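# Fetch red foam block or yellow sponge to desk

## Task

Check the shelves at the far end of the aisle for a red foam block. If one is there, move it onto the desk; otherwise move the yellow sponge from the coffee table onto the desk. Every other object must stay on its shelf, table or counter, and the coffee table must be standing upright at the end. The robot must not fall over or finish leaning. The delivered object must rest on the desk by itself, not be held there by the robot.

## Robot and tools

Robot: a Hello Robot Stretch 3 with one arm. It has a two-wheeled base (0.33 m long, 0.34 m wide), a lift that moves the arm up and down a mast, and a telescoping arm that reaches out to the robot's RIGHT. The gripper cannot move forward on its own; to shift it forward or back you drive the base. A turn in place pivots about the point midway between the drive wheels, 0.05 m behind the front edge. With the arm pulled in and the wrist folded, the turning circle has a radius of 0.28 m. An unfolded, level gripper sticks out past that circle.

Frames: the base frame has its origin on the floor between the drive wheels, x forward, y left, z up. hand_pose is reported in this frame, at the point where the closed fingertips meet. With all wrist joints at zero, that hand frame has x up, y back toward the mast and z toward the rear. The odometry frame is the base frame as it stood when the scene began. Heading runs from -3.142 to 3.142 and is positive to the left.

Tool execute_actions: {"actions": [...], "cameras": [...]}. actions holds one action, or none to just read the state and images. An action may contain:
- "base" with exactly one key. translate_m is a straight drive, an offset in metres from the base's current position, -1 to 1, positive forward. rotate_rad is a turn in place, an offset in radians, -3.2 to 3.2, positive counter-clockwise (left). The base cannot move sideways.
- "joints", a single object of absolute targets keyed by joint name:
  - lift_m 0 to 1.1, arm height.
  - arm_m 0 to 0.52, extension.
  - wrist_yaw_rad -1.345 to 4.42. 0 points along the arm, positive swings toward the front, 3.0 is folded over the base.
  - wrist_pitch_rad -1.57 to 0.451. 0 is level, negative points the fingertips down.
  - wrist_roll_rad -2.911 to 2.911. At 0 the fingers are side by side.
  - gripper_m -0.089 to 0.179, larger is wider. The real fingertip gap is 0.007 m smaller than this value when nearly closed and 0.025 m smaller when wide open; below 0.007 the gap is zero.
  - head_pan_rad -3.953 to 1.73. 0 is forward, positive is left, -1.57 looks along the arm.
  - head_tilt_rad -1.53 to 0.419. Negative looks down.
  Done tolerances: ±0.004 for lift, arm and gripper; ±0.02 for yaw, roll, pan and tilt; ±0.05 for pitch.
- "contact_limits": {"arm_m": N}, where N is a motor effort percentage from 1 to 100. The arm stops (contact_stop) once its effort reaches about N (-N when retracting). Smaller is gentler, but a value too small stops it immediately. The cap stays in force until the next action.
All motions in an action start together and may finish at different times. Each action lasts at most 15 s. A joint or the base left out of an action may still be driving toward its previous target. An unknown key or an out-of-range value rejects the whole call. If a result reports a stop, any later execute_actions, wait and finished_scene calls in the same reply are skipped.
cameras may name head_camera, nav_camera, wrist_camera or all. Left out or null means all; [] means none. The pictures line lists the images in order. The head and nav cameras turn with the head pan and tilt; the wrist camera rides on the gripper.

wait {"seconds": 0-10}: commands nothing and returns the state and images. zoom_image {"camera", "region": [x0,y0,x1,y1]} gives a closer look at the latest full image, measured in pixels from its top-left corner, with a maximum region of 504x504. finished_scene {"scene": n} ends the scene for good and reports whether it succeeded.

Reading results:
- base_status and joint_status report how each motion ended. done means it reached its target (for the base, the wheels turned the full amount even if they slipped). off_target means it stopped short and may still be pushing. After contact_stop, time_out or torque_fault the old target is dropped. The arm and the lift stop when they push firmly and then go slack until commanded again; a slack lift may sink under a load.
- on_its_own covers joints this call did not command; its "held at" value is the target being held.
- motor_effort is a percentage, positive toward higher joint values, with the peak in brackets. It is noisy and biased. For the wheels, positive pushes forward.
- base_odometry counts wheel rotation, so slipping shows up as travel. turned_by_wheels and turned_by_imu give the turn since the last result. base_tilt is in degrees, and forward and right are positive.
- lidar_m is 12 sectors of 30°: the 1st straight ahead, then counter-clockwise (4th left, 7th behind, 10th right). It scans a plane 0.17 m above the floor, covers 0.15 to 12 m, and "-" means nothing seen. It sees table legs but not tabletops, does not see glass, and parts of the robot hide the 5th sector.
- wrist_depth_mm and head_depth_mm are 7x7 grids of median depth in mm, starting top-left; the head grid is sideways.
- The calibration lines give K and T_world_to_cam in base-frame metres.

The base moves fast (0.30 m/s, 1.9 rad/s) only when the arm is stowed: lift below 0.30, arm below 0.03 and yaw above 2.54. Otherwise it is limited to 0.10 m/s and 0.63 rad/s.

Gripping: to grasp, command a gripper_m smaller than the object's width. To let go, command at least 0.02 above the value at which the fingers made contact. Neither the reading nor done proves you are holding anything, so check the cameras.

Cautions:
- Fold or unfold the wrist only with lift 0.32-0.95, pitch -0.4 and roll near 0. After folding, the lift can go down to 0.25.
- With yaw below -0.4, keep pitch at -0.5 or lower.
- Pushing against something solid with the gripper above about 0.45 m, or pushing again after a contact stop, can tip the robot over.
- Do not drive while the gripper is holding or pressing on something fixed.
- If the robot snags or leans, undo the last move in small steps, pull the gripper free, and lower the lift to about 0.2.
- The wrist servos cut out for 10 s if pushed too long.
- Avoid drops, slams and hard pushes.
- Loose objects may occasionally get bumped by something else.
- The robot holds its last command while you are thinking.


Each tool is called after "Emit:" as a command line: name --argument value for each argument, lists and objects as JSON in quotes; but a table of rows of numbers goes row by row, as --pt "numbers of a row", without its own name.

## Session

Emit:
execute_actions --actions '[]'

Scene clock: 0.00 s.
base_odometry: x=+0.000 y=+0.000 heading=+0.000 (m, m, rad; odometry frame)
turned_by_wheels: +0.000 (rad since the last result)
turned_by_imu: +0.000 (rad since the last result)
base_tilt: forward=+0.6 right=+0.9 (deg)
lidar_m: 1.49 1.20 1.16 1.27 1.85 1.05 1.44 1.63 2.55 1.86 1.57 1.49
head_depth_mm: 1792 1813 1821 1840 1852 1433 1434 / 1895 1937 1948 1965 1980 1437 1982 / 2012 2087 2091 2111 2145 2145 2113 / 1932 2002 2012 1994 2008 2008 1978 / 1735 1743 1751 1742 1758 1758 1751 / 1545 1552 1549 1548 1539 1534 1552 / 1358 1351 1346 1353 1363 1371 1367
base_status: not commanded
joint_positions: lift_m=+0.378 arm_m=+0.002 wrist_yaw_rad=+3.047 wrist_pitch_rad=-0.562 wrist_roll_rad=-0.018 gripper_m=+0.037 head_pan_rad=+0.016 head_tilt_rad=+0.007
joint_status: not commanded
motor_effort: left_wheel=+0 right_wheel=-1 lift_m=+24 arm_m=+0 wrist_yaw_rad=+1 wrist_pitch_rad=+3 wrist_roll_rad=+0 gripper_m=+0 head_pan_rad=+2 head_tilt_rad=+1 (%)
hand_pose: x=-0.0020 y=+0.0565 z=+0.3598 quat_wxyz=(+0.227, +0.682, +0.166, +0.676) (m; base frame)
wrist_depth_mm: - - - - - - 919 / - - - - - - 997 / 916 934 - 925 940 923 925 / 746 751 743 750 756 769 763 / 630 636 628 635 664 648 646 / 549 569 - - 557 553 559 / 483 - - - 487 492 487
pictures: head_camera (sideways: a quarter turn clockwise sets it upright), nav_camera (sideways: a quarter turn counterclockwise sets it upright), wrist_camera
Images, in order (width x height): head_camera 896x504, nav_camera 672x504, wrist_camera 644x364.

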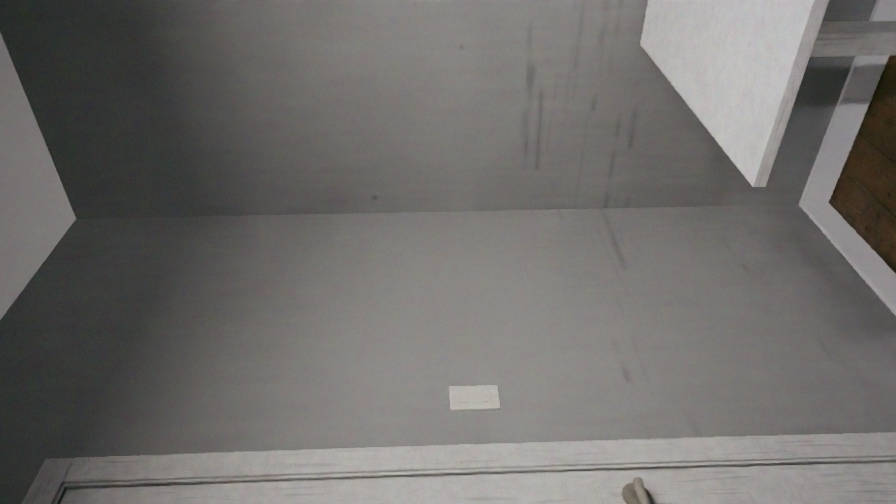

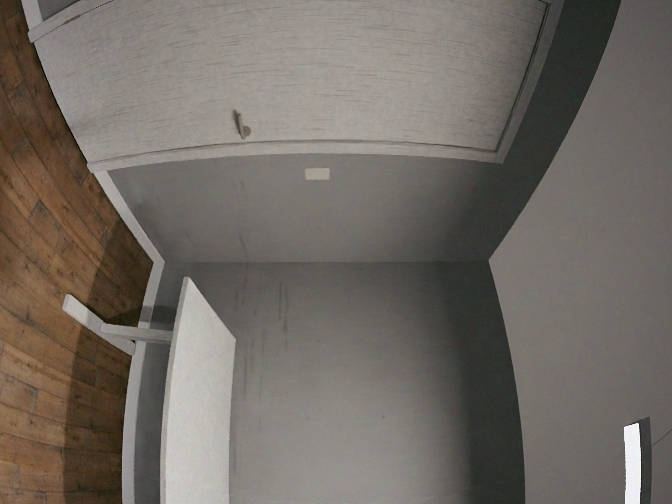

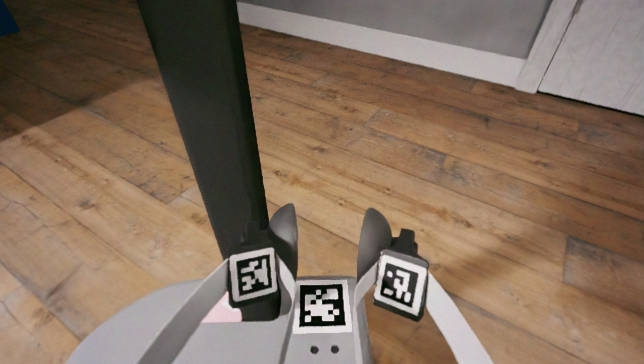

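Desk is probably ahead-left. Look around.

Emit:
execute_actions --actions '[{"joints":{"head_pan_rad":1.6,"head_tilt_rad":-0.4}}]' --cameras '["nav_camera"]'

Emit:
execute_actions --actions '[{"joints":{"head_pan_rad":-3.1,"head_tilt_rad":-0.4}}]' --cameras '["nav_camera"]'

Emit:
execute_actions --actions '[{"joints":{"head_pan_rad":-1.6,"head_tilt_rad":-0.4}}]' --cameras '["nav_camera"]'

Scene clock: 3.77 s.
base_odometry: x=+0.000 y=+0.000 heading=+0.000 (m, m, rad; odometry frame)
turned_by_wheels: +0.000 (rad since the last result)
turned_by_imu: +0.000 (rad since the last result)
base_tilt: forward=+0.8 right=+0.7 (deg)
lidar_m: 1.49 1.20 1.17 1.27 1.85 1.05 1.44 1.63 2.55 1.86 1.57 1.48
head_depth_mm: 1038 1106 1186 1276 1382 1504 1377 / 1105 1185 1276 1383 1506 1600 1380 / 1175 1261 1370 1487 1637 1700 1397 / 1261 1359 1479 1615 1807 1710 1399 / 1347 1467 1605 1795 1989 1726 1394 / 1468 1594 1780 1985 2145 1729 1400 / 1597 1767 1976 2223 2273 1778 1451
base_status: not commanded
joint_positions: lift_m=+0.378 arm_m=+0.002 wrist_yaw_rad=+3.047 wrist_pitch_rad=-0.562 wrist_roll_rad=-0.018 gripper_m=+0.037 head_pan_rad=+1.593 head_tilt_rad=-0.395
joint_status: all done
motor_effort: left_wheel=+0(0) right_wheel=-1(1) lift_m=+24(24) arm_m=+0(1) wrist_yaw_rad=+1(1) wrist_pitch_rad=+3(4) wrist_roll_rad=+0(0) gripper_m=+1(0) head_pan_rad=+2(30) head_tilt_rad=-2(17) (%)
hand_pose: x=-0.0020 y=+0.0565 z=+0.3598 quat_wxyz=(+0.227, +0.682, +0.166, +0.676) (m; base frame)
wrist_depth_mm: - - - - - - 933 / - - - - - - - / 904 916 - 923 923 924 930 / 748 749 731 759 753 771 779 / 628 623 640 632 664 642 641 / 552 564 - - 555 562 557 / 485 - - - 489 490 491
pictures: nav_camera (sideways: a quarter turn counterclockwise sets it upright)
camera_calibration (this result's frames):
nav_camera: T_world_to_cam=[[0.0214086, 0.348979, 0.936886, -1.17591], [0.999771, -0.00738941, -0.0200931, 0.0724026], [-0.0000890309, 0.937101, -0.349058, 0.418163], [0, 0, 0, 1]] pos_world=[-0.0471744, 0.0190404, 1.24911]
Images, in order (width x height): nav_camera 672x504.

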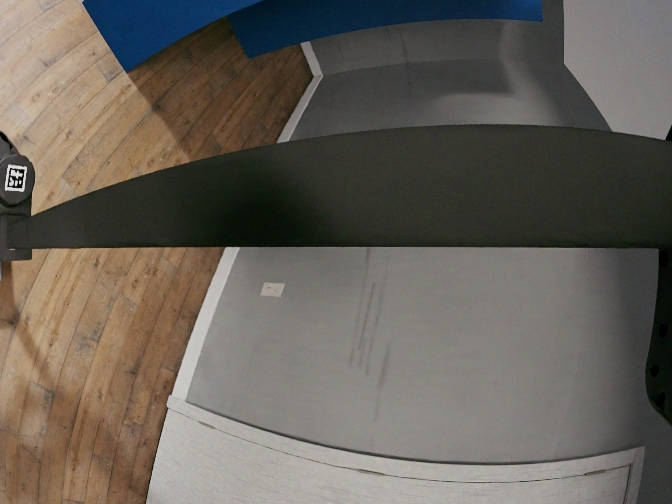

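Scene clock: 6.33 s.
base_odometry: x=+0.000 y=+0.000 heading=+0.000 (m, m, rad; odometry frame)
turned_by_wheels: +0.000 (rad since the last result)
turned_by_imu: +0.000 (rad since the last result)
base_tilt: forward=+0.7 right=+0.8 (deg)
lidar_m: 1.49 1.20 1.16 1.27 1.84 1.05 1.44 1.62 2.55 1.85 1.57 1.49
head_depth_mm: 2590 2805 2849 1160 1229 1340 1374 / 1890 2090 2273 2639 2198 1707 1386 / 1863 2034 2294 2173 2115 1701 1384 / 1440 1572 2304 1981 2010 1720 1396 / 1272 1365 1485 1622 1812 1713 1404 / 1329 1459 1615 1809 2032 1730 1412 / 1464 2729 2982 3046 2263 1740 1416
base_status: not commanded
joint_positions: lift_m=+0.378 arm_m=+0.002 wrist_yaw_rad=+3.047 wrist_pitch_rad=-0.562 wrist_roll_rad=-0.018 gripper_m=+0.037 head_pan_rad=-3.093 head_tilt_rad=-0.395
joint_status: all done
motor_effort: left_wheel=+0(0) right_wheel=-1(0) lift_m=+24(25) arm_m=+0(0) wrist_yaw_rad=+1(1) wrist_pitch_rad=+3(3) wrist_roll_rad=+0(0) gripper_m=+0(1) head_pan_rad=-2(29) head_tilt_rad=-2(1) (%)
hand_pose: x=-0.0020 y=+0.0565 z=+0.3598 quat_wxyz=(+0.227, +0.682, +0.166, +0.676) (m; base frame)
wrist_depth_mm: - - - - - - 934 / - - - - - - 1000 / 911 914 - 930 927 936 944 / 746 748 744 775 762 761 763 / 631 639 640 645 662 636 643 / 550 562 - - 556 562 561 / 485 - - - 489 491 490
pictures: nav_camera (sideways: a quarter turn counterclockwise sets it upright)
camera_calibration (this result's frames):
nav_camera: T_world_to_cam=[[-0.349682, 0.0120162, 0.936791, -1.17352], [-0.0194577, 0.999609, -0.0200851, 0.0786096], [-0.936666, -0.0252512, -0.349312, 0.424207], [0, 0, 0, 1]] pos_world=[-0.0114885, -0.0537658, 1.2491]
Images, in order (width x height): nav_camera 672x504.

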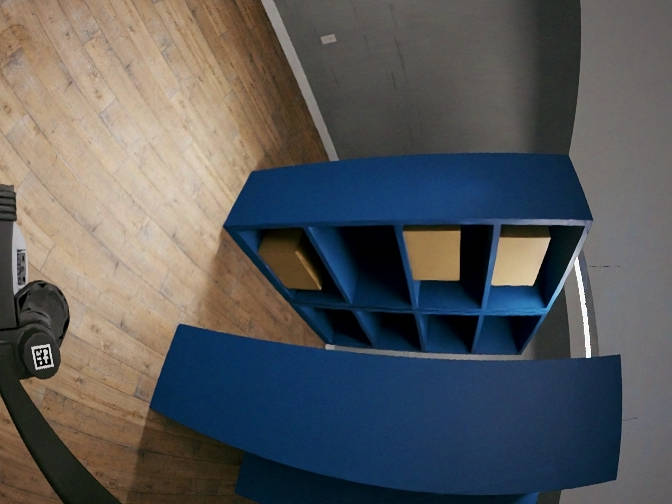

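Scene clock: 7.60 s.
base_odometry: x=+0.000 y=+0.000 heading=+0.000 (m, m, rad; odometry frame)
turned_by_wheels: +0.000 (rad since the last result)
turned_by_imu: +0.000 (rad since the last result)
base_tilt: forward=+0.7 right=+0.8 (deg)
lidar_m: 1.49 1.20 1.16 1.27 1.85 1.05 1.44 1.62 2.55 1.86 1.57 1.48
head_depth_mm: 2253 2410 2555 2769 2194 1690 1385 / 2384 2557 2758 2894 2197 1688 1378 / 2511 2697 2914 2958 2223 1706 1387 / 2687 2894 3100 2691 2222 1721 1399 / 2620 2762 2893 2389 2167 1727 1404 / 2317 2422 2535 2413 2242 1732 1403 / 2061 2171 2260 2339 2272 1700 1416
base_status: not commanded
joint_positions: lift_m=+0.378 arm_m=+0.002 wrist_yaw_rad=+3.047 wrist_pitch_rad=-0.562 wrist_roll_rad=-0.018 gripper_m=+0.037 head_pan_rad=-1.607 head_tilt_rad=-0.395
joint_status: all done
motor_effort: left_wheel=+0(0) right_wheel=-1(1) lift_m=+23(24) arm_m=+0(0) wrist_yaw_rad=+1(0) wrist_pitch_rad=+3(4) wrist_roll_rad=+0(0) gripper_m=+0(1) head_pan_rad=+4(29) head_tilt_rad=-2(2) (%)
hand_pose: x=-0.0020 y=+0.0565 z=+0.3598 quat_wxyz=(+0.227, +0.682, +0.166, +0.676) (m; base frame)
wrist_depth_mm: - - - - - - 926 / - - - - - - 992 / 892 910 - 923 924 918 932 / 741 760 728 755 756 771 755 / 632 631 632 638 660 642 646 / 547 561 - - 555 556 566 / 482 - - - 489 491 496
pictures: nav_camera (sideways: a quarter turn counterclockwise sets it upright)
camera_calibration (this result's frames):
nav_camera: T_world_to_cam=[[-0.0417531, -0.347388, 0.936791, -1.1754], [-0.997634, 0.0657443, -0.0200851, 0.0845765], [-0.0546113, -0.935414, -0.349312, 0.418826], [0, 0, 0, 1]] pos_world=[0.0581726, -0.0221035, 1.2491]
Images, in order (width x height): nav_camera 672x504.

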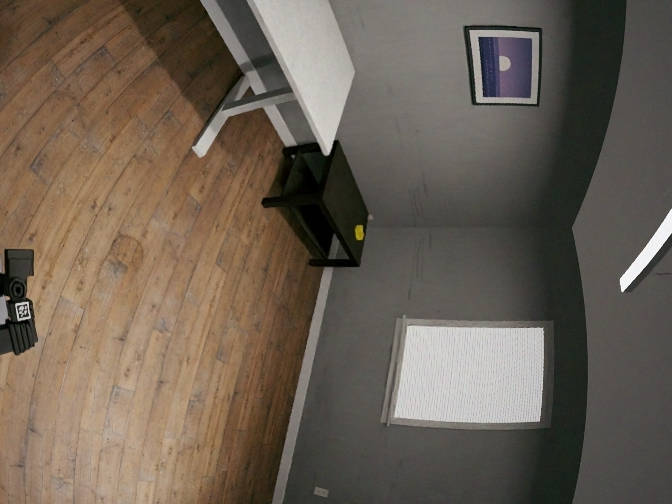

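Emit:
execute_actions --actions '[{"base":{"rotate_rad":-2.45},"joints":{"head_pan_rad":0,"head_tilt_rad":-0.5,"lift_m":0.28}}]' --cameras '[]'

Emit:
execute_actions --actions '[{"base":{"translate_m":1.0}}]' --cameras '[]'

Emit:
execute_actions --actions '[{"base":{"translate_m":0.6},"joints":{"head_pan_rad":-1.2,"head_tilt_rad":-0.3}}]' --cameras '["nav_camera","head_camera"]'

Scene clock: 15.40 s.
base_odometry: x=+0.000 y=+0.000 heading=-2.450 (m, m, rad; odometry frame)
turned_by_wheels: -2.450 (rad since the last result)
turned_by_imu: -2.472 (rad since the last result)
base_tilt: forward=+0.6 right=+0.8 (deg)
lidar_m: 2.55 2.55 1.85 1.56 1.84 1.37 1.17 1.19 1.37 1.05 1.05 1.44
head_depth_mm: 2504 2764 3063 2419 1918 1549 1298 / 2465 2685 2969 2586 1920 1550 1296 / 2384 2586 2874 2588 1947 1562 1295 / 2295 2524 2794 2605 1969 1555 1309 / 2258 2438 2712 2639 1967 1567 1310 / 2182 2398 2601 2639 1977 1577 1316 / 2129 2321 2553 2685 1977 1588 1320
base_status: done
joint_positions: lift_m=+0.280 arm_m=+0.002 wrist_yaw_rad=+3.047 wrist_pitch_rad=-0.562 wrist_roll_rad=-0.018 gripper_m=+0.037 head_pan_rad=-0.007 head_tilt_rad=-0.494
joint_status: all done
motor_effort: left_wheel=+1(9) right_wheel=-2(9) lift_m=+18(18) arm_m=-1(1) wrist_yaw_rad=+0(0) wrist_pitch_rad=+4(4) wrist_roll_rad=+0(0) gripper_m=+0(1) head_pan_rad=+3(29) head_tilt_rad=-2(8) (%)
hand_pose: x=-0.0020 y=+0.0564 z=+0.2621 quat_wxyz=(+0.227, +0.681, +0.166, +0.676) (m; base frame)
wrist_depth_mm: - - - - - - - / 924 923 954 941 956 955 962 / 725 725 - 730 737 761 751 / 601 599 592 602 605 603 608 / 506 522 - - 534 514 517 / - - - - - 443 446 / - - - - 393 393 393
pictures: none
No camera images: the call's "cameras" was empty. Leave "cameras" out to get every camera's image.

Scene clock: 20.43 s.
base_odometry: x=-0.770 y=-0.638 heading=-2.450 (m, m, rad; odometry frame)
turned_by_wheels: +0.000 (rad since the last result)
turned_by_imu: -0.002 (rad since the last result)
base_tilt: forward=+0.8 right=+0.7 (deg)
lidar_m: 1.59 1.59 1.83 1.57 2.10 2.22 2.15 2.15 0.98 1.19 0.78 0.90
head_depth_mm: 1537 1688 1867 2121 1925 1549 1292 / 1496 1642 1811 2044 1932 1550 1297 / 1451 1593 1771 1968 1929 1549 1302 / 1417 1552 1699 1892 1946 1572 1306 / 1378 1494 1648 1825 1949 1568 1312 / 1345 1460 1588 1756 1904 1579 1314 / 1317 1421 1544 1705 1870 1587 1320
base_status: done
joint_positions: lift_m=+0.280 arm_m=+0.002 wrist_yaw_rad=+3.047 wrist_pitch_rad=-0.562 wrist_roll_rad=-0.018 gripper_m=+0.037 head_pan_rad=-0.007 head_tilt_rad=-0.495
joint_status: not commanded
motor_effort: left_wheel=+1(9) right_wheel=-3(6) lift_m=+18(18) arm_m=-1(1) wrist_yaw_rad=+0(1) wrist_pitch_rad=+4(4) wrist_roll_rad=+0(0) gripper_m=+1(1) head_pan_rad=+3(2) head_tilt_rad=-2(2) (%)
hand_pose: x=-0.0020 y=+0.0564 z=+0.2620 quat_wxyz=(+0.227, +0.681, +0.166, +0.676) (m; base frame)
wrist_depth_mm: - - - - - - - / 919 939 930 957 951 951 974 / 719 733 - 728 745 745 754 / 595 600 590 600 608 604 600 / 507 524 - - 531 512 524 / - - - - - 444 450 / - - - - 395 391 394
pictures: none
No camera images: the call's "cameras" was empty. Leave "cameras" out to get every camera's image.

Scene clock: 24.00 s.
base_odometry: x=-1.232 y=-1.021 heading=-2.450 (m, m, rad; odometry frame)
turned_by_wheels: +0.000 (rad since the last result)
turned_by_imu: -0.001 (rad since the last result)
base_tilt: forward=+0.7 right=+0.6 (deg)
lidar_m: 1.02 1.02 1.17 1.82 1.99 2.60 2.73 1.32 0.72 0.63 2.10 1.19
head_depth_mm: 522 534 568 600 639 693 749 / 1138 1112 1090 1064 1046 1035 1023 / 2167 2310 2456 2654 2537 1864 1494 / 2201 2337 2495 2700 2540 1879 1499 / 2215 2377 2539 2739 2563 1893 1504 / 2235 2386 2547 2765 2586 1902 1512 / 2213 2321 2318 2353 2318 1906 1514
base_status: done
joint_positions: lift_m=+0.280 arm_m=+0.002 wrist_yaw_rad=+3.047 wrist_pitch_rad=-0.562 wrist_roll_rad=-0.018 gripper_m=+0.037 head_pan_rad=-1.193 head_tilt_rad=-0.310
joint_status: all done
motor_effort: left_wheel=+1(10) right_wheel=-3(6) lift_m=+18(18) arm_m=-1(1) wrist_yaw_rad=+0(1) wrist_pitch_rad=+4(4) wrist_roll_rad=+0(0) gripper_m=+0(0) head_pan_rad=-2(28) head_tilt_rad=+3(15) (%)
hand_pose: x=-0.0020 y=+0.0564 z=+0.2620 quat_wxyz=(+0.227, +0.681, +0.166, +0.676) (m; base frame)
wrist_depth_mm: - - - - - - 953 / 930 925 934 935 940 964 911 / 720 719 - 737 734 747 751 / 595 595 591 606 602 607 618 / 504 527 - - 527 515 513 / - - - - - 441 446 / - - - - 391 395 392
pictures: head_camera (sideways: a quarter turn clockwise sets it upright), nav_camera (sideways: a quarter turn counterclockwise sets it upright)
camera_calibration (this result's frames):
head_camera: T_world_to_cam=[[-0.108702, 0.308188, -0.945095, 1.25395], [0.920216, 0.390815, 0.0216017, -0.0268274], [0.376015, -0.867343, -0.326082, 0.380414], [0, 0, 0, 1]] pos_world=[0.017952, -0.0460181, 1.30973]
nav_camera: T_world_to_cam=[[0.0716992, -0.259374, 0.963112, -1.21046], [-0.939002, -0.343174, -0.0225151, 0.0873847], [0.336355, -0.90275, -0.268158, 0.310822], [0, 0, 0, 1]] pos_world=[0.064297, -0.00337866, 1.25113]
Images, in order (width x height): head_camera 896x504, nav_camera 672x504.

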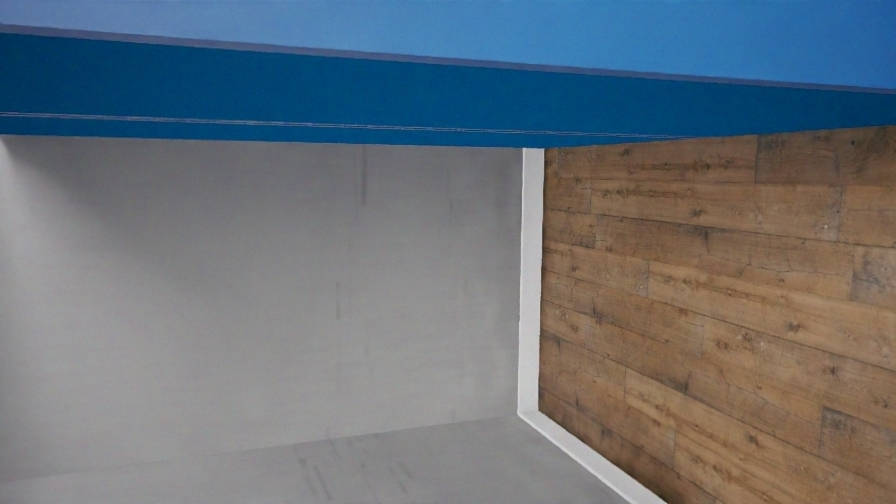

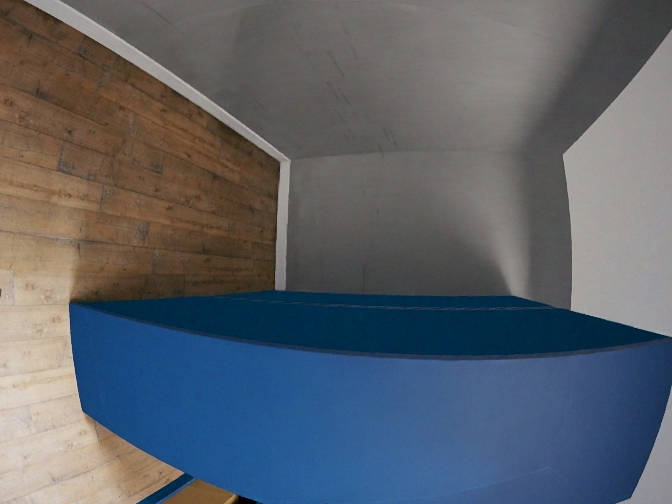

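Emit:
execute_actions --actions '[{"base":{"translate_m":-0.35},"joints":{"head_pan_rad":-1.7,"head_tilt_rad":-0.4}}]' --cameras '["nav_camera","head_camera"]'

Scene clock: 28.67 s.
base_odometry: x=-0.963 y=-0.797 heading=-2.450 (m, m, rad; odometry frame)
turned_by_wheels: +0.000 (rad since the last result)
turned_by_imu: +0.001 (rad since the last result)
base_tilt: forward=+0.7 right=+0.7 (deg)
lidar_m: 1.36 1.35 1.56 1.59 2.17 2.42 2.39 2.40 1.09 0.72 0.71 1.58
head_depth_mm: 1227 1764 1532 1406 1473 1545 1378 / 1529 1739 1674 1579 1762 1646 1385 / 1589 1715 1862 2046 2093 1697 1390 / 2429 2650 2860 2980 2223 1707 1362 / 2306 671 720 771 838 921 1023 / 593 633 680 734 800 875 959 / 571 611 652 702 761 829 909
base_status: done
joint_positions: lift_m=+0.280 arm_m=+0.002 wrist_yaw_rad=+3.047 wrist_pitch_rad=-0.562 wrist_roll_rad=-0.018 gripper_m=+0.037 head_pan_rad=-1.693 head_tilt_rad=-0.395
joint_status: all done
motor_effort: left_wheel=+2(4) right_wheel=-2(12) lift_m=+18(18) arm_m=-1(0) wrist_yaw_rad=+1(1) wrist_pitch_rad=+4(3) wrist_roll_rad=+0(0) gripper_m=-2(1) head_pan_rad=-2(22) head_tilt_rad=-2(7) (%)
hand_pose: x=-0.0020 y=+0.0564 z=+0.2620 quat_wxyz=(+0.227, +0.681, +0.166, +0.676) (m; base frame)
wrist_depth_mm: - - - - - - - / 925 923 920 930 946 941 964 / 728 733 - 737 736 743 748 / 591 597 592 602 601 610 614 / 507 526 - - 529 510 516 / - - - - - 445 447 / - - - - 390 392 393
pictures: head_camera (sideways: a quarter turn clockwise sets it upright), nav_camera (sideways: a quarter turn counterclockwise sets it upright)
camera_calibration (this result's frames):
head_camera: T_world_to_cam=[[0.0620332, 0.401221, -0.913878, 1.21216], [0.994691, -0.100176, 0.0235381, -0.0298002], [-0.082105, -0.910487, -0.405306, 0.486309], [0, 0, 0, 1]] pos_world=[-0.00562391, -0.0465535, 1.30557]
nav_camera: T_world_to_cam=[[-0.0713119, -0.342376, 0.936853, -1.1753], [-0.988347, 0.150885, -0.0200903, 0.0845266], [-0.134478, -0.927369, -0.349146, 0.419099], [0, 0, 0, 1]] pos_world=[0.0560886, -0.0264884, 1.2491]
Images, in order (width x height): head_camera 896x504, nav_camera 672x504.

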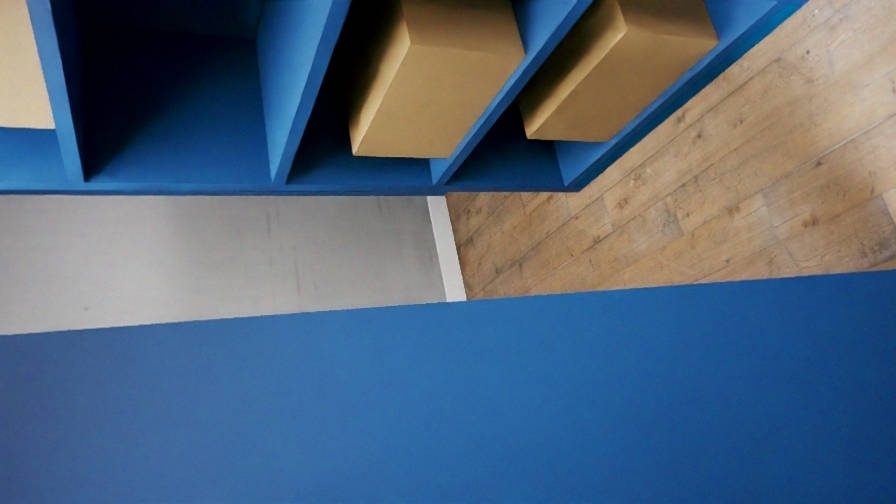

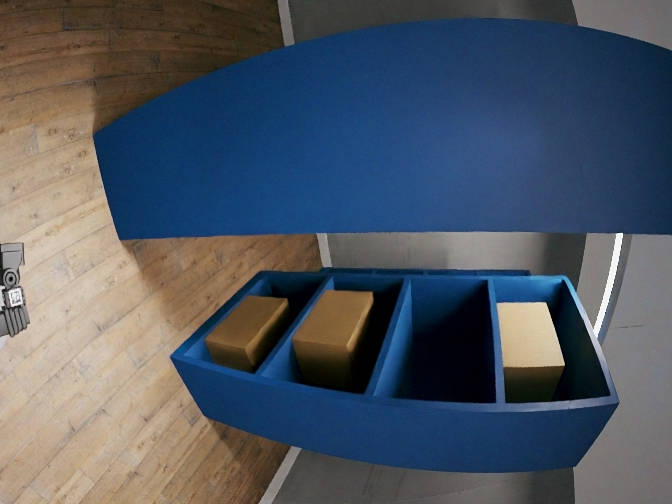

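Emit:
execute_actions --actions '[{"base":{"rotate_rad":-1.5},"joints":{"head_pan_rad":0,"head_tilt_rad":-0.7}}]' --cameras '["nav_camera"]'

Scene clock: 33.93 s.
base_odometry: x=-0.963 y=-0.797 heading=+2.334 (m, m, rad; odometry frame)
turned_by_wheels: -1.500 (rad since the last result)
turned_by_imu: -1.511 (rad since the last result)
base_tilt: forward=+0.6 right=+0.8 (deg)
lidar_m: 0.71 0.72 1.51 1.35 1.35 1.63 1.59 1.79 2.43 2.39 1.30 1.09
head_depth_mm: 1593 1682 1927 1805 1583 1352 1177 / 2434 2753 2488 1930 1602 1347 1180 / 648 2604 2316 1829 1556 1351 1184 / 605 684 785 920 1106 1311 1190 / 594 669 763 893 1070 1292 1195 / 583 653 745 864 1034 1286 1197 / 572 639 725 843 1004 1357 1200
base_status: done
joint_positions: lift_m=+0.280 arm_m=+0.002 wrist_yaw_rad=+3.047 wrist_pitch_rad=-0.562 wrist_roll_rad=-0.018 gripper_m=+0.037 head_pan_rad=-0.007 head_tilt_rad=-0.691
joint_status: all done
motor_effort: left_wheel=+1(9) right_wheel=-2(10) lift_m=+17(18) arm_m=+0(1) wrist_yaw_rad=+1(0) wrist_pitch_rad=+4(4) wrist_roll_rad=+0(0) gripper_m=+1(1) head_pan_rad=+2(31) head_tilt_rad=-3(15) (%)
hand_pose: x=-0.0020 y=+0.0564 z=+0.2620 quat_wxyz=(+0.227, +0.681, +0.166, +0.676) (m; base frame)
wrist_depth_mm: - - - - - - - / 929 939 950 938 951 963 967 / 729 722 - 737 732 743 759 / 593 595 583 601 617 608 612 / 504 524 - - 532 510 514 / - - - - - 443 450 / - - - - 392 392 394
pictures: nav_camera (sideways: a quarter turn counterclockwise sets it upright)
camera_calibration (this result's frames):
nav_camera: T_world_to_cam=[[0.606987, -0.0334328, 0.794008, -0.99313], [-0.0411246, -0.999097, -0.0106303, 0.0664267], [0.793647, -0.0262008, -0.607814, 0.750008], [0, 0, 0, 1]] pos_world=[0.0103074, 0.0528144, 1.24512]
Images, in order (width x height): nav_camera 672x504.

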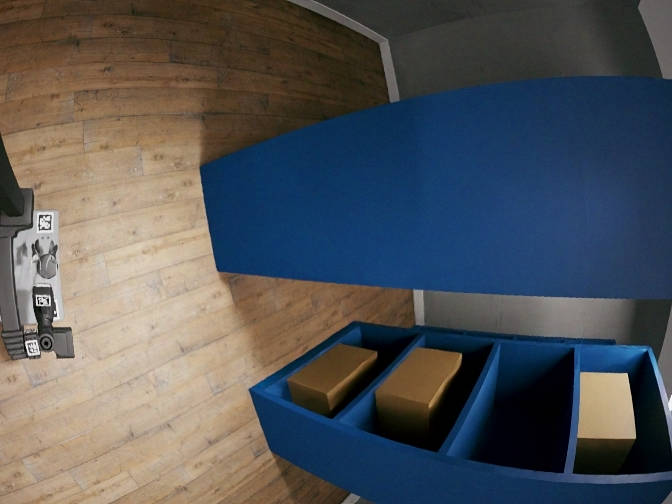

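Emit:
execute_actions --actions '[{"base":{"rotate_rad":-0.4}}]' --cameras '[]'

Emit:
execute_actions --actions '[{"base":{"translate_m":0.3}}]' --cameras '[]'

Emit:
execute_actions --actions '[{"base":{"rotate_rad":-0.36},"joints":{"head_tilt_rad":-0.5}}]' --cameras '["nav_camera","head_camera"]'

Scene clock: 39.53 s.
base_odometry: x=-0.963 y=-0.797 heading=+1.934 (m, m, rad; odometry frame)
turned_by_wheels: -0.400 (rad since the last result)
turned_by_imu: -0.403 (rad since the last result)
base_tilt: forward=+0.6 right=+0.7 (deg)
lidar_m: 1.09 0.71 0.73 1.44 1.35 1.38 1.79 1.59 1.79 2.42 2.39 1.10
head_depth_mm: 928 1056 1266 1567 1592 1347 1168 / 1229 1419 1338 1487 1588 1355 1180 / 1370 1371 1464 1684 1602 1358 1184 / 1559 1517 1803 1899 1601 1366 1192 / 1564 1778 2278 1985 1623 1350 1183 / 2431 2692 2545 1929 1086 1266 1196 / 2311 2481 754 842 964 1135 1200
base_status: done
joint_positions: lift_m=+0.280 arm_m=+0.002 wrist_yaw_rad=+3.047 wrist_pitch_rad=-0.562 wrist_roll_rad=-0.018 gripper_m=+0.037 head_pan_rad=-0.007 head_tilt_rad=-0.692
joint_status: not commanded
motor_effort: left_wheel=+1(7) right_wheel=-2(10) lift_m=+17(17) arm_m=-1(1) wrist_yaw_rad=+1(0) wrist_pitch_rad=+4(3) wrist_roll_rad=+0(0) gripper_m=+0(0) head_pan_rad=+3(3) head_tilt_rad=-3(2) (%)
hand_pose: x=-0.0020 y=+0.0564 z=+0.2620 quat_wxyz=(+0.227, +0.681, +0.166, +0.676) (m; base frame)
wrist_depth_mm: - - - - - - 575 / 939 932 927 946 969 912 609 / 720 725 - 733 742 732 641 / 594 596 594 606 598 608 606 / 507 519 - - 528 514 519 / - - - - - 447 448 / - - - - 392 393 395
pictures: none
No camera images: the call's "cameras" was empty. Leave "cameras" out to get every camera's image.

Scene clock: 42.30 s.
base_odometry: x=-1.069 y=-0.517 heading=+1.934 (m, m, rad; odometry frame)
turned_by_wheels: +0.000 (rad since the last result)
turned_by_imu: -0.001 (rad since the last result)
base_tilt: forward=+0.8 right=+0.7 (deg)
lidar_m: 0.95 0.47 0.48 0.62 1.52 1.55 2.02 1.86 2.46 2.34 2.22 0.81
head_depth_mm: 1143 808 884 1011 1289 1344 1175 / 1221 925 1236 1203 1422 1345 1175 / 1247 1155 1163 1390 1503 1357 1177 / 1274 1292 1354 1630 1611 1364 1185 / 1291 1451 1741 1919 1618 1370 1199 / 2192 2439 2568 2000 1635 1379 1023 / 2085 2300 2462 2003 1636 729 862
base_status: done
joint_positions: lift_m=+0.280 arm_m=+0.002 wrist_yaw_rad=+3.047 wrist_pitch_rad=-0.562 wrist_roll_rad=-0.018 gripper_m=+0.037 head_pan_rad=-0.007 head_tilt_rad=-0.692
joint_status: not commanded
motor_effort: left_wheel=+1(9) right_wheel=-2(5) lift_m=+18(18) arm_m=-1(1) wrist_yaw_rad=+0(0) wrist_pitch_rad=+4(4) wrist_roll_rad=+0(0) gripper_m=+0(1) head_pan_rad=+2(3) head_tilt_rad=-3(3) (%)
hand_pose: x=-0.0020 y=+0.0564 z=+0.2620 quat_wxyz=(+0.227, +0.681, +0.166, +0.676) (m; base frame)
wrist_depth_mm: - - - - 599 468 385 / 931 929 947 935 644 495 405 / 723 726 - 734 679 533 427 / 599 595 583 602 605 562 448 / 506 522 - - 526 515 484 / - - - - - 446 446 / - - - - 392 394 392
pictures: none
No camera images: the call's "cameras" was empty. Leave "cameras" out to get every camera's image.

Scene clock: 43.63 s.
base_odometry: x=-1.069 y=-0.517 heading=+1.574 (m, m, rad; odometry frame)
turned_by_wheels: -0.360 (rad since the last result)
turned_by_imu: -0.363 (rad since the last result)
base_tilt: forward=+0.7 right=+0.8 (deg)
lidar_m: 0.81 1.06 0.47 0.50 1.55 1.52 1.62 1.86 2.00 2.50 2.26 2.23
head_depth_mm: 1970 2122 2318 2426 1897 1533 1278 / 918 1029 1188 2316 1818 1531 1284 / 774 857 950 1075 1235 1416 1296 / 680 743 828 928 1091 1256 1294 / 1222 1330 1024 1286 1266 1407 1296 / 1317 1425 1132 1161 1414 1511 1308 / 1396 1470 1211 1279 1719 1570 1308
base_status: done
joint_positions: lift_m=+0.280 arm_m=+0.002 wrist_yaw_rad=+3.047 wrist_pitch_rad=-0.562 wrist_roll_rad=-0.018 gripper_m=+0.037 head_pan_rad=-0.007 head_tilt_rad=-0.507
joint_status: all done
motor_effort: left_wheel=+1(7) right_wheel=-3(10) lift_m=+18(18) arm_m=-1(1) wrist_yaw_rad=+1(1) wrist_pitch_rad=+4(4) wrist_roll_rad=+0(0) gripper_m=+0(1) head_pan_rad=+4(2) head_tilt_rad=+2(14) (%)
hand_pose: x=-0.0020 y=+0.0564 z=+0.2620 quat_wxyz=(+0.227, +0.681, +0.166, +0.676) (m; base frame)
wrist_depth_mm: - - - 590 498 428 - / 940 935 924 649 542 468 966 / 730 728 - 702 602 529 738 / 600 604 591 602 596 587 607 / 504 526 - - 530 516 515 / - - - - - 446 449 / - - - - 392 392 392
pictures: head_camera (sideways: a quarter turn clockwise sets it upright), nav_camera (sideways: a quarter turn counterclockwise sets it upright)
camera_calibration (this result's frames):
head_camera: T_world_to_cam=[[-0.505621, 0.0161604, -0.862604, 1.14874], [-0.0121167, 0.999593, 0.0258291, -0.0266377], [0.862671, 0.0235117, -0.505219, 0.610555], [0, 0, 0, 1]] pos_world=[0.0537976, -0.00629246, 1.30006]
nav_camera: T_world_to_cam=[[0.451171, -0.0321659, 0.891858, -1.11977], [-0.0382756, -0.999128, -0.0166719, 0.0742781], [0.891616, -0.0266145, -0.452009, 0.546697], [0, 0, 0, 1]] pos_world=[0.020608, 0.052745, 1.24703]
Images, in order (width x height): head_camera 896x504, nav_camera 672x504.

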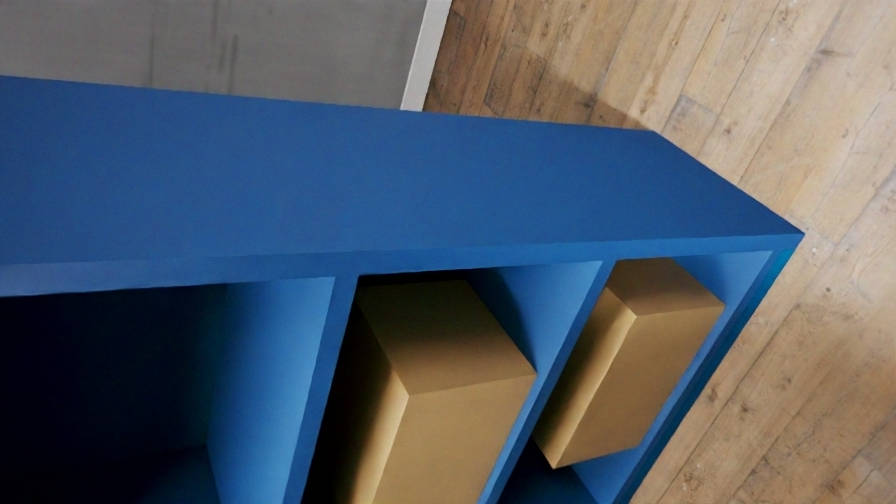

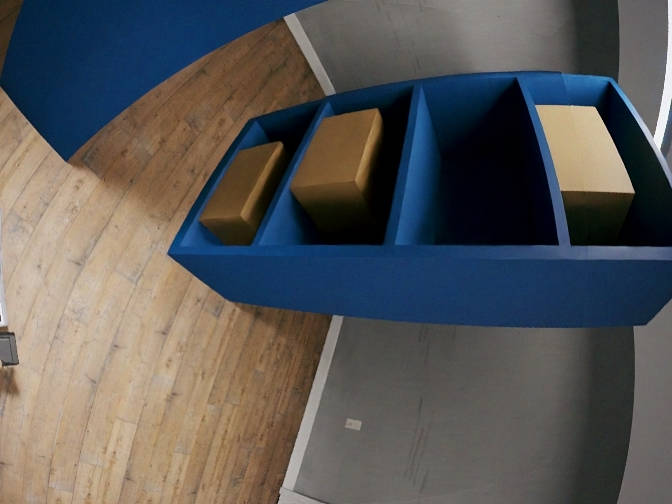

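Emit:
execute_actions --actions '[{"base":{"translate_m":0.55},"joints":{"head_pan_rad":1.45,"head_tilt_rad":-0.35}}]' --cameras '["nav_camera","head_camera"]'

Scene clock: 50.37 s.
base_odometry: x=-1.071 y=+0.033 heading=+1.574 (m, m, rad; odometry frame)
turned_by_wheels: +0.000 (rad since the last result)
turned_by_imu: -0.001 (rad since the last result)
base_tilt: forward=+0.8 right=+0.7 (deg)
lidar_m: 0.26 0.41 1.17 0.61 0.49 1.97 2.10 2.29 2.30 2.30 1.80 0.45
head_depth_mm: 1680 1800 1934 2064 2187 1760 1414 / 1715 1862 1929 2027 2084 1757 1415 / 939 1009 1089 1188 1276 1427 1395 / 934 1048 1125 1019 1317 1119 1153 / 745 1090 712 741 1362 1050 924 / 729 1139 611 640 1223 1055 849 / 714 1036 535 557 570 1060 854
base_status: done
joint_positions: lift_m=+0.280 arm_m=+0.002 wrist_yaw_rad=+3.047 wrist_pitch_rad=-0.562 wrist_roll_rad=-0.018 gripper_m=+0.037 head_pan_rad=+1.443 head_tilt_rad=-0.359
joint_status: all done
motor_effort: left_wheel=+1(8) right_wheel=-3(6) lift_m=+18(18) arm_m=-1(0) wrist_yaw_rad=+0(1) wrist_pitch_rad=+4(4) wrist_roll_rad=+0(0) gripper_m=+0(1) head_pan_rad=+2(30) head_tilt_rad=+3(11) (%)
hand_pose: x=-0.0020 y=+0.0564 z=+0.2620 quat_wxyz=(+0.227, +0.681, +0.166, +0.676) (m; base frame)
wrist_depth_mm: 448 389 635 775 - - - / 567 438 695 830 954 961 914 / 695 510 - 746 735 739 716 / 590 582 577 605 602 610 587 / 508 521 - - 532 512 498 / - - - - - 441 429 / - - - - 393 394 379
pictures: head_camera (sideways: a quarter turn clockwise sets it upright), nav_camera (sideways: a quarter turn counterclockwise sets it upright)
camera_calibration (this result's frames):
head_camera: T_world_to_cam=[[-0.060165, -0.368295, -0.92776, 1.23102], [-0.9942, 0.10511, 0.0227479, -0.0166402], [0.089139, 0.923748, -0.372483, 0.44255], [0, 0, 0, 1]] pos_world=[0.0180723, 0.0463238, 1.30732]
nav_camera: T_world_to_cam=[[0.0690033, 0.308621, 0.948679, -1.19159], [0.987552, -0.15587, -0.0211236, 0.0738198], [0.141352, 0.938327, -0.315534, 0.373672], [0, 0, 0, 1]] pos_world=[-0.0434962, 0.0286295, 1.2499]
Images, in order (width x height): head_camera 896x504, nav_camera 672x504.

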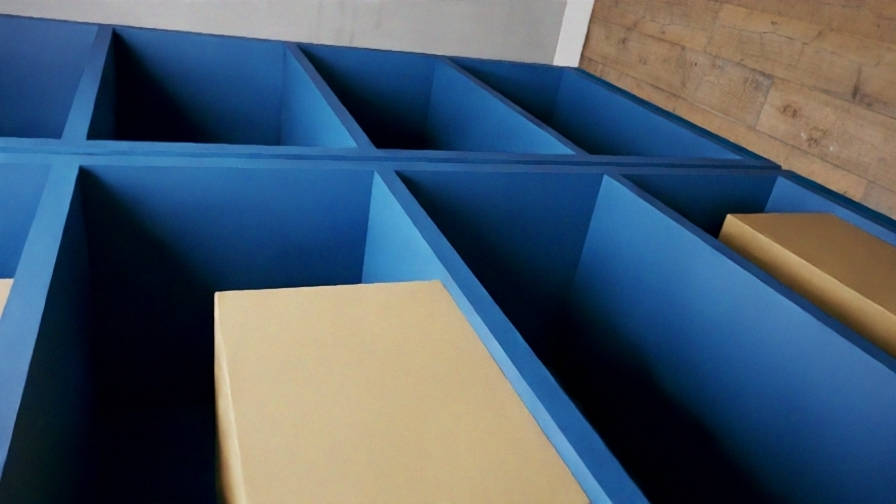

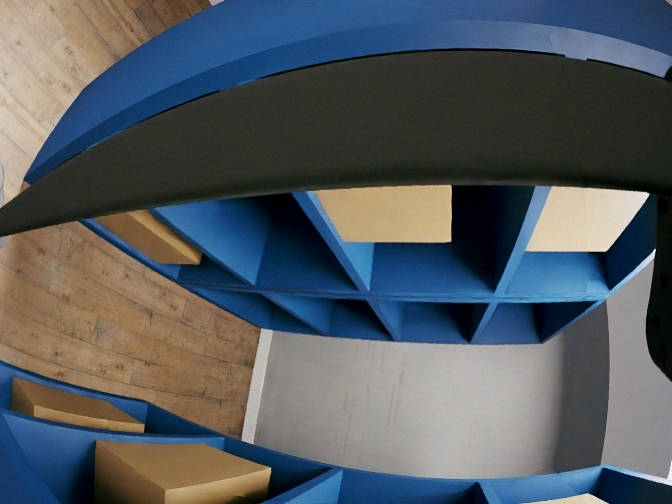

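Emit:
execute_actions --actions '[{"base":{"translate_m":-0.12}}]' --cameras '[]'

Emit:
execute_actions --actions '[{"base":{"rotate_rad":1.57},"joints":{"head_pan_rad":0}}]' --cameras '[]'

Emit:
execute_actions --actions '[{"base":{"translate_m":0.5}}]' --cameras '["nav_camera"]'

Scene clock: 55.20 s.
base_odometry: x=-1.070 y=-0.087 heading=+1.574 (m, m, rad; odometry frame)
turned_by_wheels: +0.000 (rad since the last result)
turned_by_imu: +0.001 (rad since the last result)
base_tilt: forward=+0.8 right=+0.7 (deg)
lidar_m: 0.38 0.53 0.94 0.39 0.38 1.87 2.00 2.19 2.23 2.43 1.91 0.65
head_depth_mm: 1703 1843 1913 2095 2211 1743 1420 / 936 1024 1096 1211 1315 1480 1420 / 795 1058 1096 926 1304 1115 1192 / 764 1108 650 688 1317 1048 895 / 746 1153 539 571 589 1051 846 / 728 1037 463 485 503 988 848 / 712 913 413 445 492 446 452
base_status: done
joint_positions: lift_m=+0.280 arm_m=+0.002 wrist_yaw_rad=+3.047 wrist_pitch_rad=-0.562 wrist_roll_rad=-0.018 gripper_m=+0.037 head_pan_rad=+1.443 head_tilt_rad=-0.359
joint_status: not commanded
motor_effort: left_wheel=+2(7) right_wheel=-2(11) lift_m=+18(18) arm_m=-1(1) wrist_yaw_rad=+0(0) wrist_pitch_rad=+4(4) wrist_roll_rad=+0(0) gripper_m=+0(1) head_pan_rad=+2(2) head_tilt_rad=+3(3) (%)
hand_pose: x=-0.0020 y=+0.0563 z=+0.2620 quat_wxyz=(+0.227, +0.681, +0.166, +0.676) (m; base frame)
wrist_depth_mm: - 485 718 658 - - - / 871 564 749 719 916 953 964 / 727 672 - 676 742 738 742 / 601 596 583 600 601 603 610 / 503 528 - - 524 515 515 / - - - - - 442 446 / - - - - 392 392 395
pictures: none
No camera images: the call's "cameras" was empty. Leave "cameras" out to get every camera's image.

Scene clock: 57.37 s.
base_odometry: x=-1.070 y=-0.087 heading=-3.139 (m, m, rad; odometry frame)
turned_by_wheels: +1.570 (rad since the last result)
turned_by_imu: +1.580 (rad since the last result)
base_tilt: forward=+0.7 right=+0.7 (deg)
lidar_m: 0.40 0.37 1.87 2.00 2.21 2.23 2.45 1.91 0.66 0.38 0.53 0.96
head_depth_mm: 834 1001 1068 1127 1245 1393 1414 / 800 1036 727 790 1291 1078 1174 / 778 1087 596 646 1253 1037 889 / 756 1108 506 543 566 1045 844 / 740 991 440 467 497 981 847 / 724 889 423 462 494 428 461 / 536 312 324 342 371 419 494
base_status: done
joint_positions: lift_m=+0.280 arm_m=+0.002 wrist_yaw_rad=+3.047 wrist_pitch_rad=-0.562 wrist_roll_rad=-0.018 gripper_m=+0.037 head_pan_rad=+0.007 head_tilt_rad=-0.359
joint_status: all done
motor_effort: left_wheel=+0(6) right_wheel=+1(11) lift_m=+18(18) arm_m=-1(1) wrist_yaw_rad=+1(0) wrist_pitch_rad=+4(4) wrist_roll_rad=+0(0) gripper_m=+0(0) head_pan_rad=-2(27) head_tilt_rad=+3(2) (%)
hand_pose: x=-0.0020 y=+0.0563 z=+0.2620 quat_wxyz=(+0.227, +0.681, +0.166, +0.676) (m; base frame)
wrist_depth_mm: - - - - - - - / 915 927 910 951 936 960 966 / 717 725 - 734 737 739 723 / 596 602 587 601 602 608 586 / 507 526 - - 524 519 497 / - - - - - 449 434 / - - - - 392 397 393
pictures: none
No camera images: the call's "cameras" was empty. Leave "cameras" out to get every camera's image.

Scene clock: 60.57 s.
base_odometry: x=-1.570 y=-0.088 heading=-3.139 (m, m, rad; odometry frame)
turned_by_wheels: +0.001 (rad since the last result)
turned_by_imu: +0.664 (rad since the last result)
base_tilt: forward=+0.7 right=+0.7 (deg)
lidar_m: 0.39 0.15 2.46 2.42 2.97 2.47 0.53 0.56 0.62 1.78 0.23 0.24
head_depth_mm: 484 518 - - - - - / 468 502 315 - - - - / 454 485 323 - - - - / 441 470 394 - - - - / 429 457 391 - - - - / 418 444 458 503 527 419 348 / 407 432 459 491 520 426 349
base_status: translate_m off_target (by the wheels' count: +0.4998 of +0.5000)
joint_positions: lift_m=+0.280 arm_m=+0.002 wrist_yaw_rad=+3.047 wrist_pitch_rad=-0.564 wrist_roll_rad=-0.017 gripper_m=+0.037 head_pan_rad=+0.003 head_tilt_rad=-0.352
joint_status: not commanded
on_its_own: left_wheel is at rest, and its effort (+29) is outside its rest range (-18 to +18)
motor_effort: left_wheel=+29(60) right_wheel=+13(55) lift_m=+23(25) arm_m=-1(2) wrist_yaw_rad=+1(3) wrist_pitch_rad=+4(5) wrist_roll_rad=+0(0) gripper_m=+0(1) head_pan_rad=-1(2) head_tilt_rad=+1(3) (%)
hand_pose: x=-0.0019 y=+0.0560 z=+0.2613 quat_wxyz=(+0.228, +0.682, +0.167, +0.675) (m; base frame)
wrist_depth_mm: - - - - - 110 108 / 925 939 944 951 888 118 126 / 723 720 - 732 714 132 152 / 591 596 590 605 195 153 189 / 501 530 - - 185 192 253 / - - - - - 257 344 / - - - - 281 314 313
pictures: nav_camera (sideways: a quarter turn counterclockwise sets it upright)
camera_calibration (this result's frames):
nav_camera: T_world_to_cam=[[0.308465, -0.0280783, 0.950821, -1.19585], [-0.0252594, -0.999454, -0.0213198, 0.0802536], [0.9509, -0.0174407, -0.309006, 0.360237], [0, 0, 0, 1]] pos_world=[0.0283556, 0.052915, 1.25007]
Images, in order (width x height): nav_camera 672x504.

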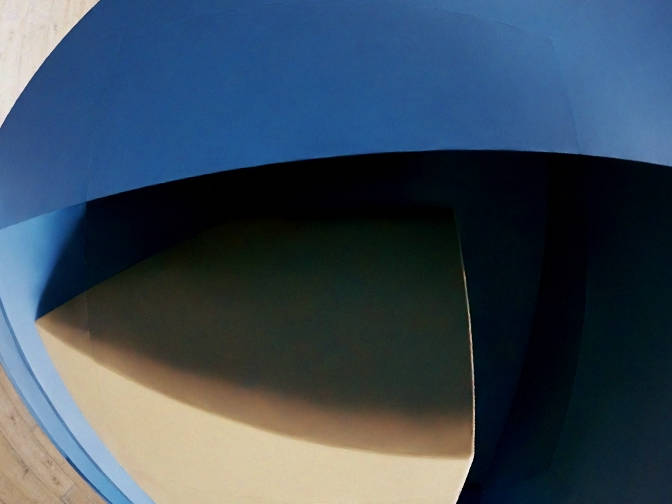

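Emit:
execute_actions --actions '[{"base":{"translate_m":-0.25},"joints":{"head_tilt_rad":-0.8}}]' --cameras '["nav_camera"]'

Scene clock: 65.07 s.
base_odometry: x=-1.320 y=-0.087 heading=-3.139 (m, m, rad; odometry frame)
turned_by_wheels: +0.000 (rad since the last result)
turned_by_imu: +0.001 (rad since the last result)
base_tilt: forward=+0.7 right=+0.6 (deg)
lidar_m: 0.31 0.31 2.12 2.41 2.46 2.20 1.86 0.29 0.37 0.58 0.72 0.44
head_depth_mm: 302 352 421 962 858 1026 1138 / 296 338 401 947 864 959 1130 / 291 325 383 434 868 802 1130 / 293 329 399 422 873 785 1114 / 398 510 489 415 539 766 1152 / 644 630 324 381 1480 1315 1159 / - - 2005 1801 1523 1322 1166
base_status: done
joint_positions: lift_m=+0.280 arm_m=+0.002 wrist_yaw_rad=+3.047 wrist_pitch_rad=-0.564 wrist_roll_rad=-0.017 gripper_m=+0.037 head_pan_rad=+0.003 head_tilt_rad=-0.791
joint_status: all done
motor_effort: left_wheel=+0(14) right_wheel=+0(10) lift_m=+24(25) arm_m=-1(1) wrist_yaw_rad=+1(2) wrist_pitch_rad=+4(4) wrist_roll_rad=+0(0) gripper_m=-1(1) head_pan_rad=-1(1) head_tilt_rad=-3(20) (%)
hand_pose: x=-0.0019 y=+0.0560 z=+0.2613 quat_wxyz=(+0.228, +0.682, +0.167, +0.675) (m; base frame)
wrist_depth_mm: - - - - - - - / 916 929 935 933 942 968 965 / 724 732 - 737 730 735 735 / 601 594 583 600 604 605 614 / 504 527 - - 529 511 514 / - - - - - 444 443 / - - - - 392 393 372
pictures: nav_camera (sideways: a quarter turn counterclockwise sets it upright)
camera_calibration (this result's frames):
nav_camera: T_world_to_cam=[[0.683123, -0.0268779, 0.729809, -0.909915], [-0.0316239, -0.999474, -0.00720837, 0.0619126], [0.729618, -0.0181552, -0.683613, 0.848997], [0, 0, 0, 1]] pos_world=[0.0040978, 0.0528371, 1.2449]
Images, in order (width x height): nav_camera 672x504.

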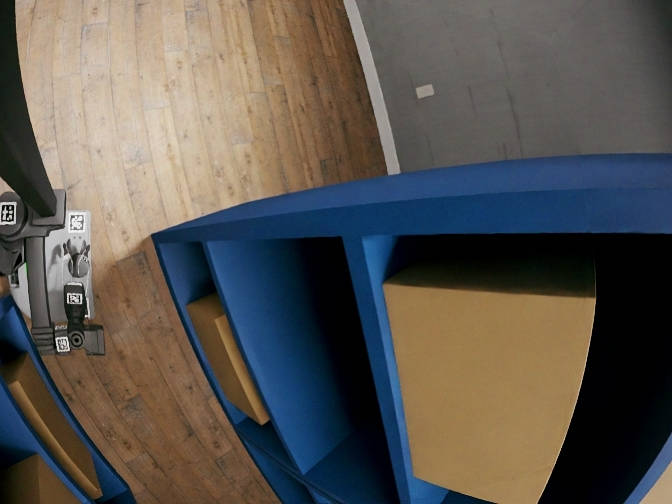

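Emit:
execute_actions --actions '[{"base":{"rotate_rad":-1.4},"joints":{"head_tilt_rad":-0.6}}]' --cameras '["nav_camera"]'

Scene clock: 69.57 s.
base_odometry: x=-1.320 y=-0.087 heading=+1.744 (m, m, rad; odometry frame)
turned_by_wheels: -1.400 (rad since the last result)
turned_by_imu: -1.410 (rad since the last result)
base_tilt: forward=+0.7 right=+0.7 (deg)
lidar_m: 0.92 0.55 0.44 0.31 1.89 2.38 2.41 2.72 2.02 0.29 0.37 0.40
head_depth_mm: 754 828 738 831 799 830 924 / 1607 860 975 1080 1198 1343 1180 / 1642 1814 2052 2178 1728 1433 1218 / 1608 1794 2032 2176 1733 1440 1228 / 1583 1773 1999 2161 1754 1452 1237 / 1572 1754 1964 2116 1750 1451 1242 / 1540 1687 1796 1473 1240 1305 1134
base_status: done
joint_positions: lift_m=+0.280 arm_m=+0.002 wrist_yaw_rad=+3.047 wrist_pitch_rad=-0.564 wrist_roll_rad=-0.017 gripper_m=+0.037 head_pan_rad=+0.003 head_tilt_rad=-0.606
joint_status: all done
motor_effort: left_wheel=+2(9) right_wheel=-3(9) lift_m=+24(23) arm_m=-1(2) wrist_yaw_rad=+1(1) wrist_pitch_rad=+4(4) wrist_roll_rad=+0(0) gripper_m=+0(0) head_pan_rad=-1(1) head_tilt_rad=+2(14) (%)
hand_pose: x=-0.0019 y=+0.0560 z=+0.2613 quat_wxyz=(+0.228, +0.682, +0.167, +0.675) (m; base frame)
wrist_depth_mm: - - - 772 678 417 416 / 926 933 924 686 681 465 469 / 719 725 - 563 591 519 552 / 597 596 580 517 524 570 587 / 504 531 - - 525 509 514 / - - - - - 443 443 / - - - - 394 392 393
pictures: nav_camera (sideways: a quarter turn counterclockwise sets it upright)
camera_calibration (this result's frames):
nav_camera: T_world_to_cam=[[0.536928, -0.0273482, 0.843184, -1.05682], [-0.0297014, -0.999468, -0.0135037, 0.0700992], [0.843105, -0.0177933, -0.537455, 0.65817], [0, 0, 0, 1]] pos_world=[0.0146103, 0.0528708, 1.24577]
Images, in order (width x height): nav_camera 672x504.

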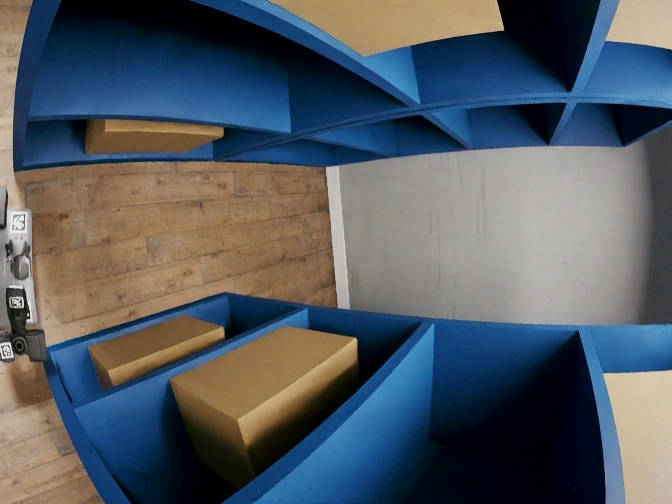

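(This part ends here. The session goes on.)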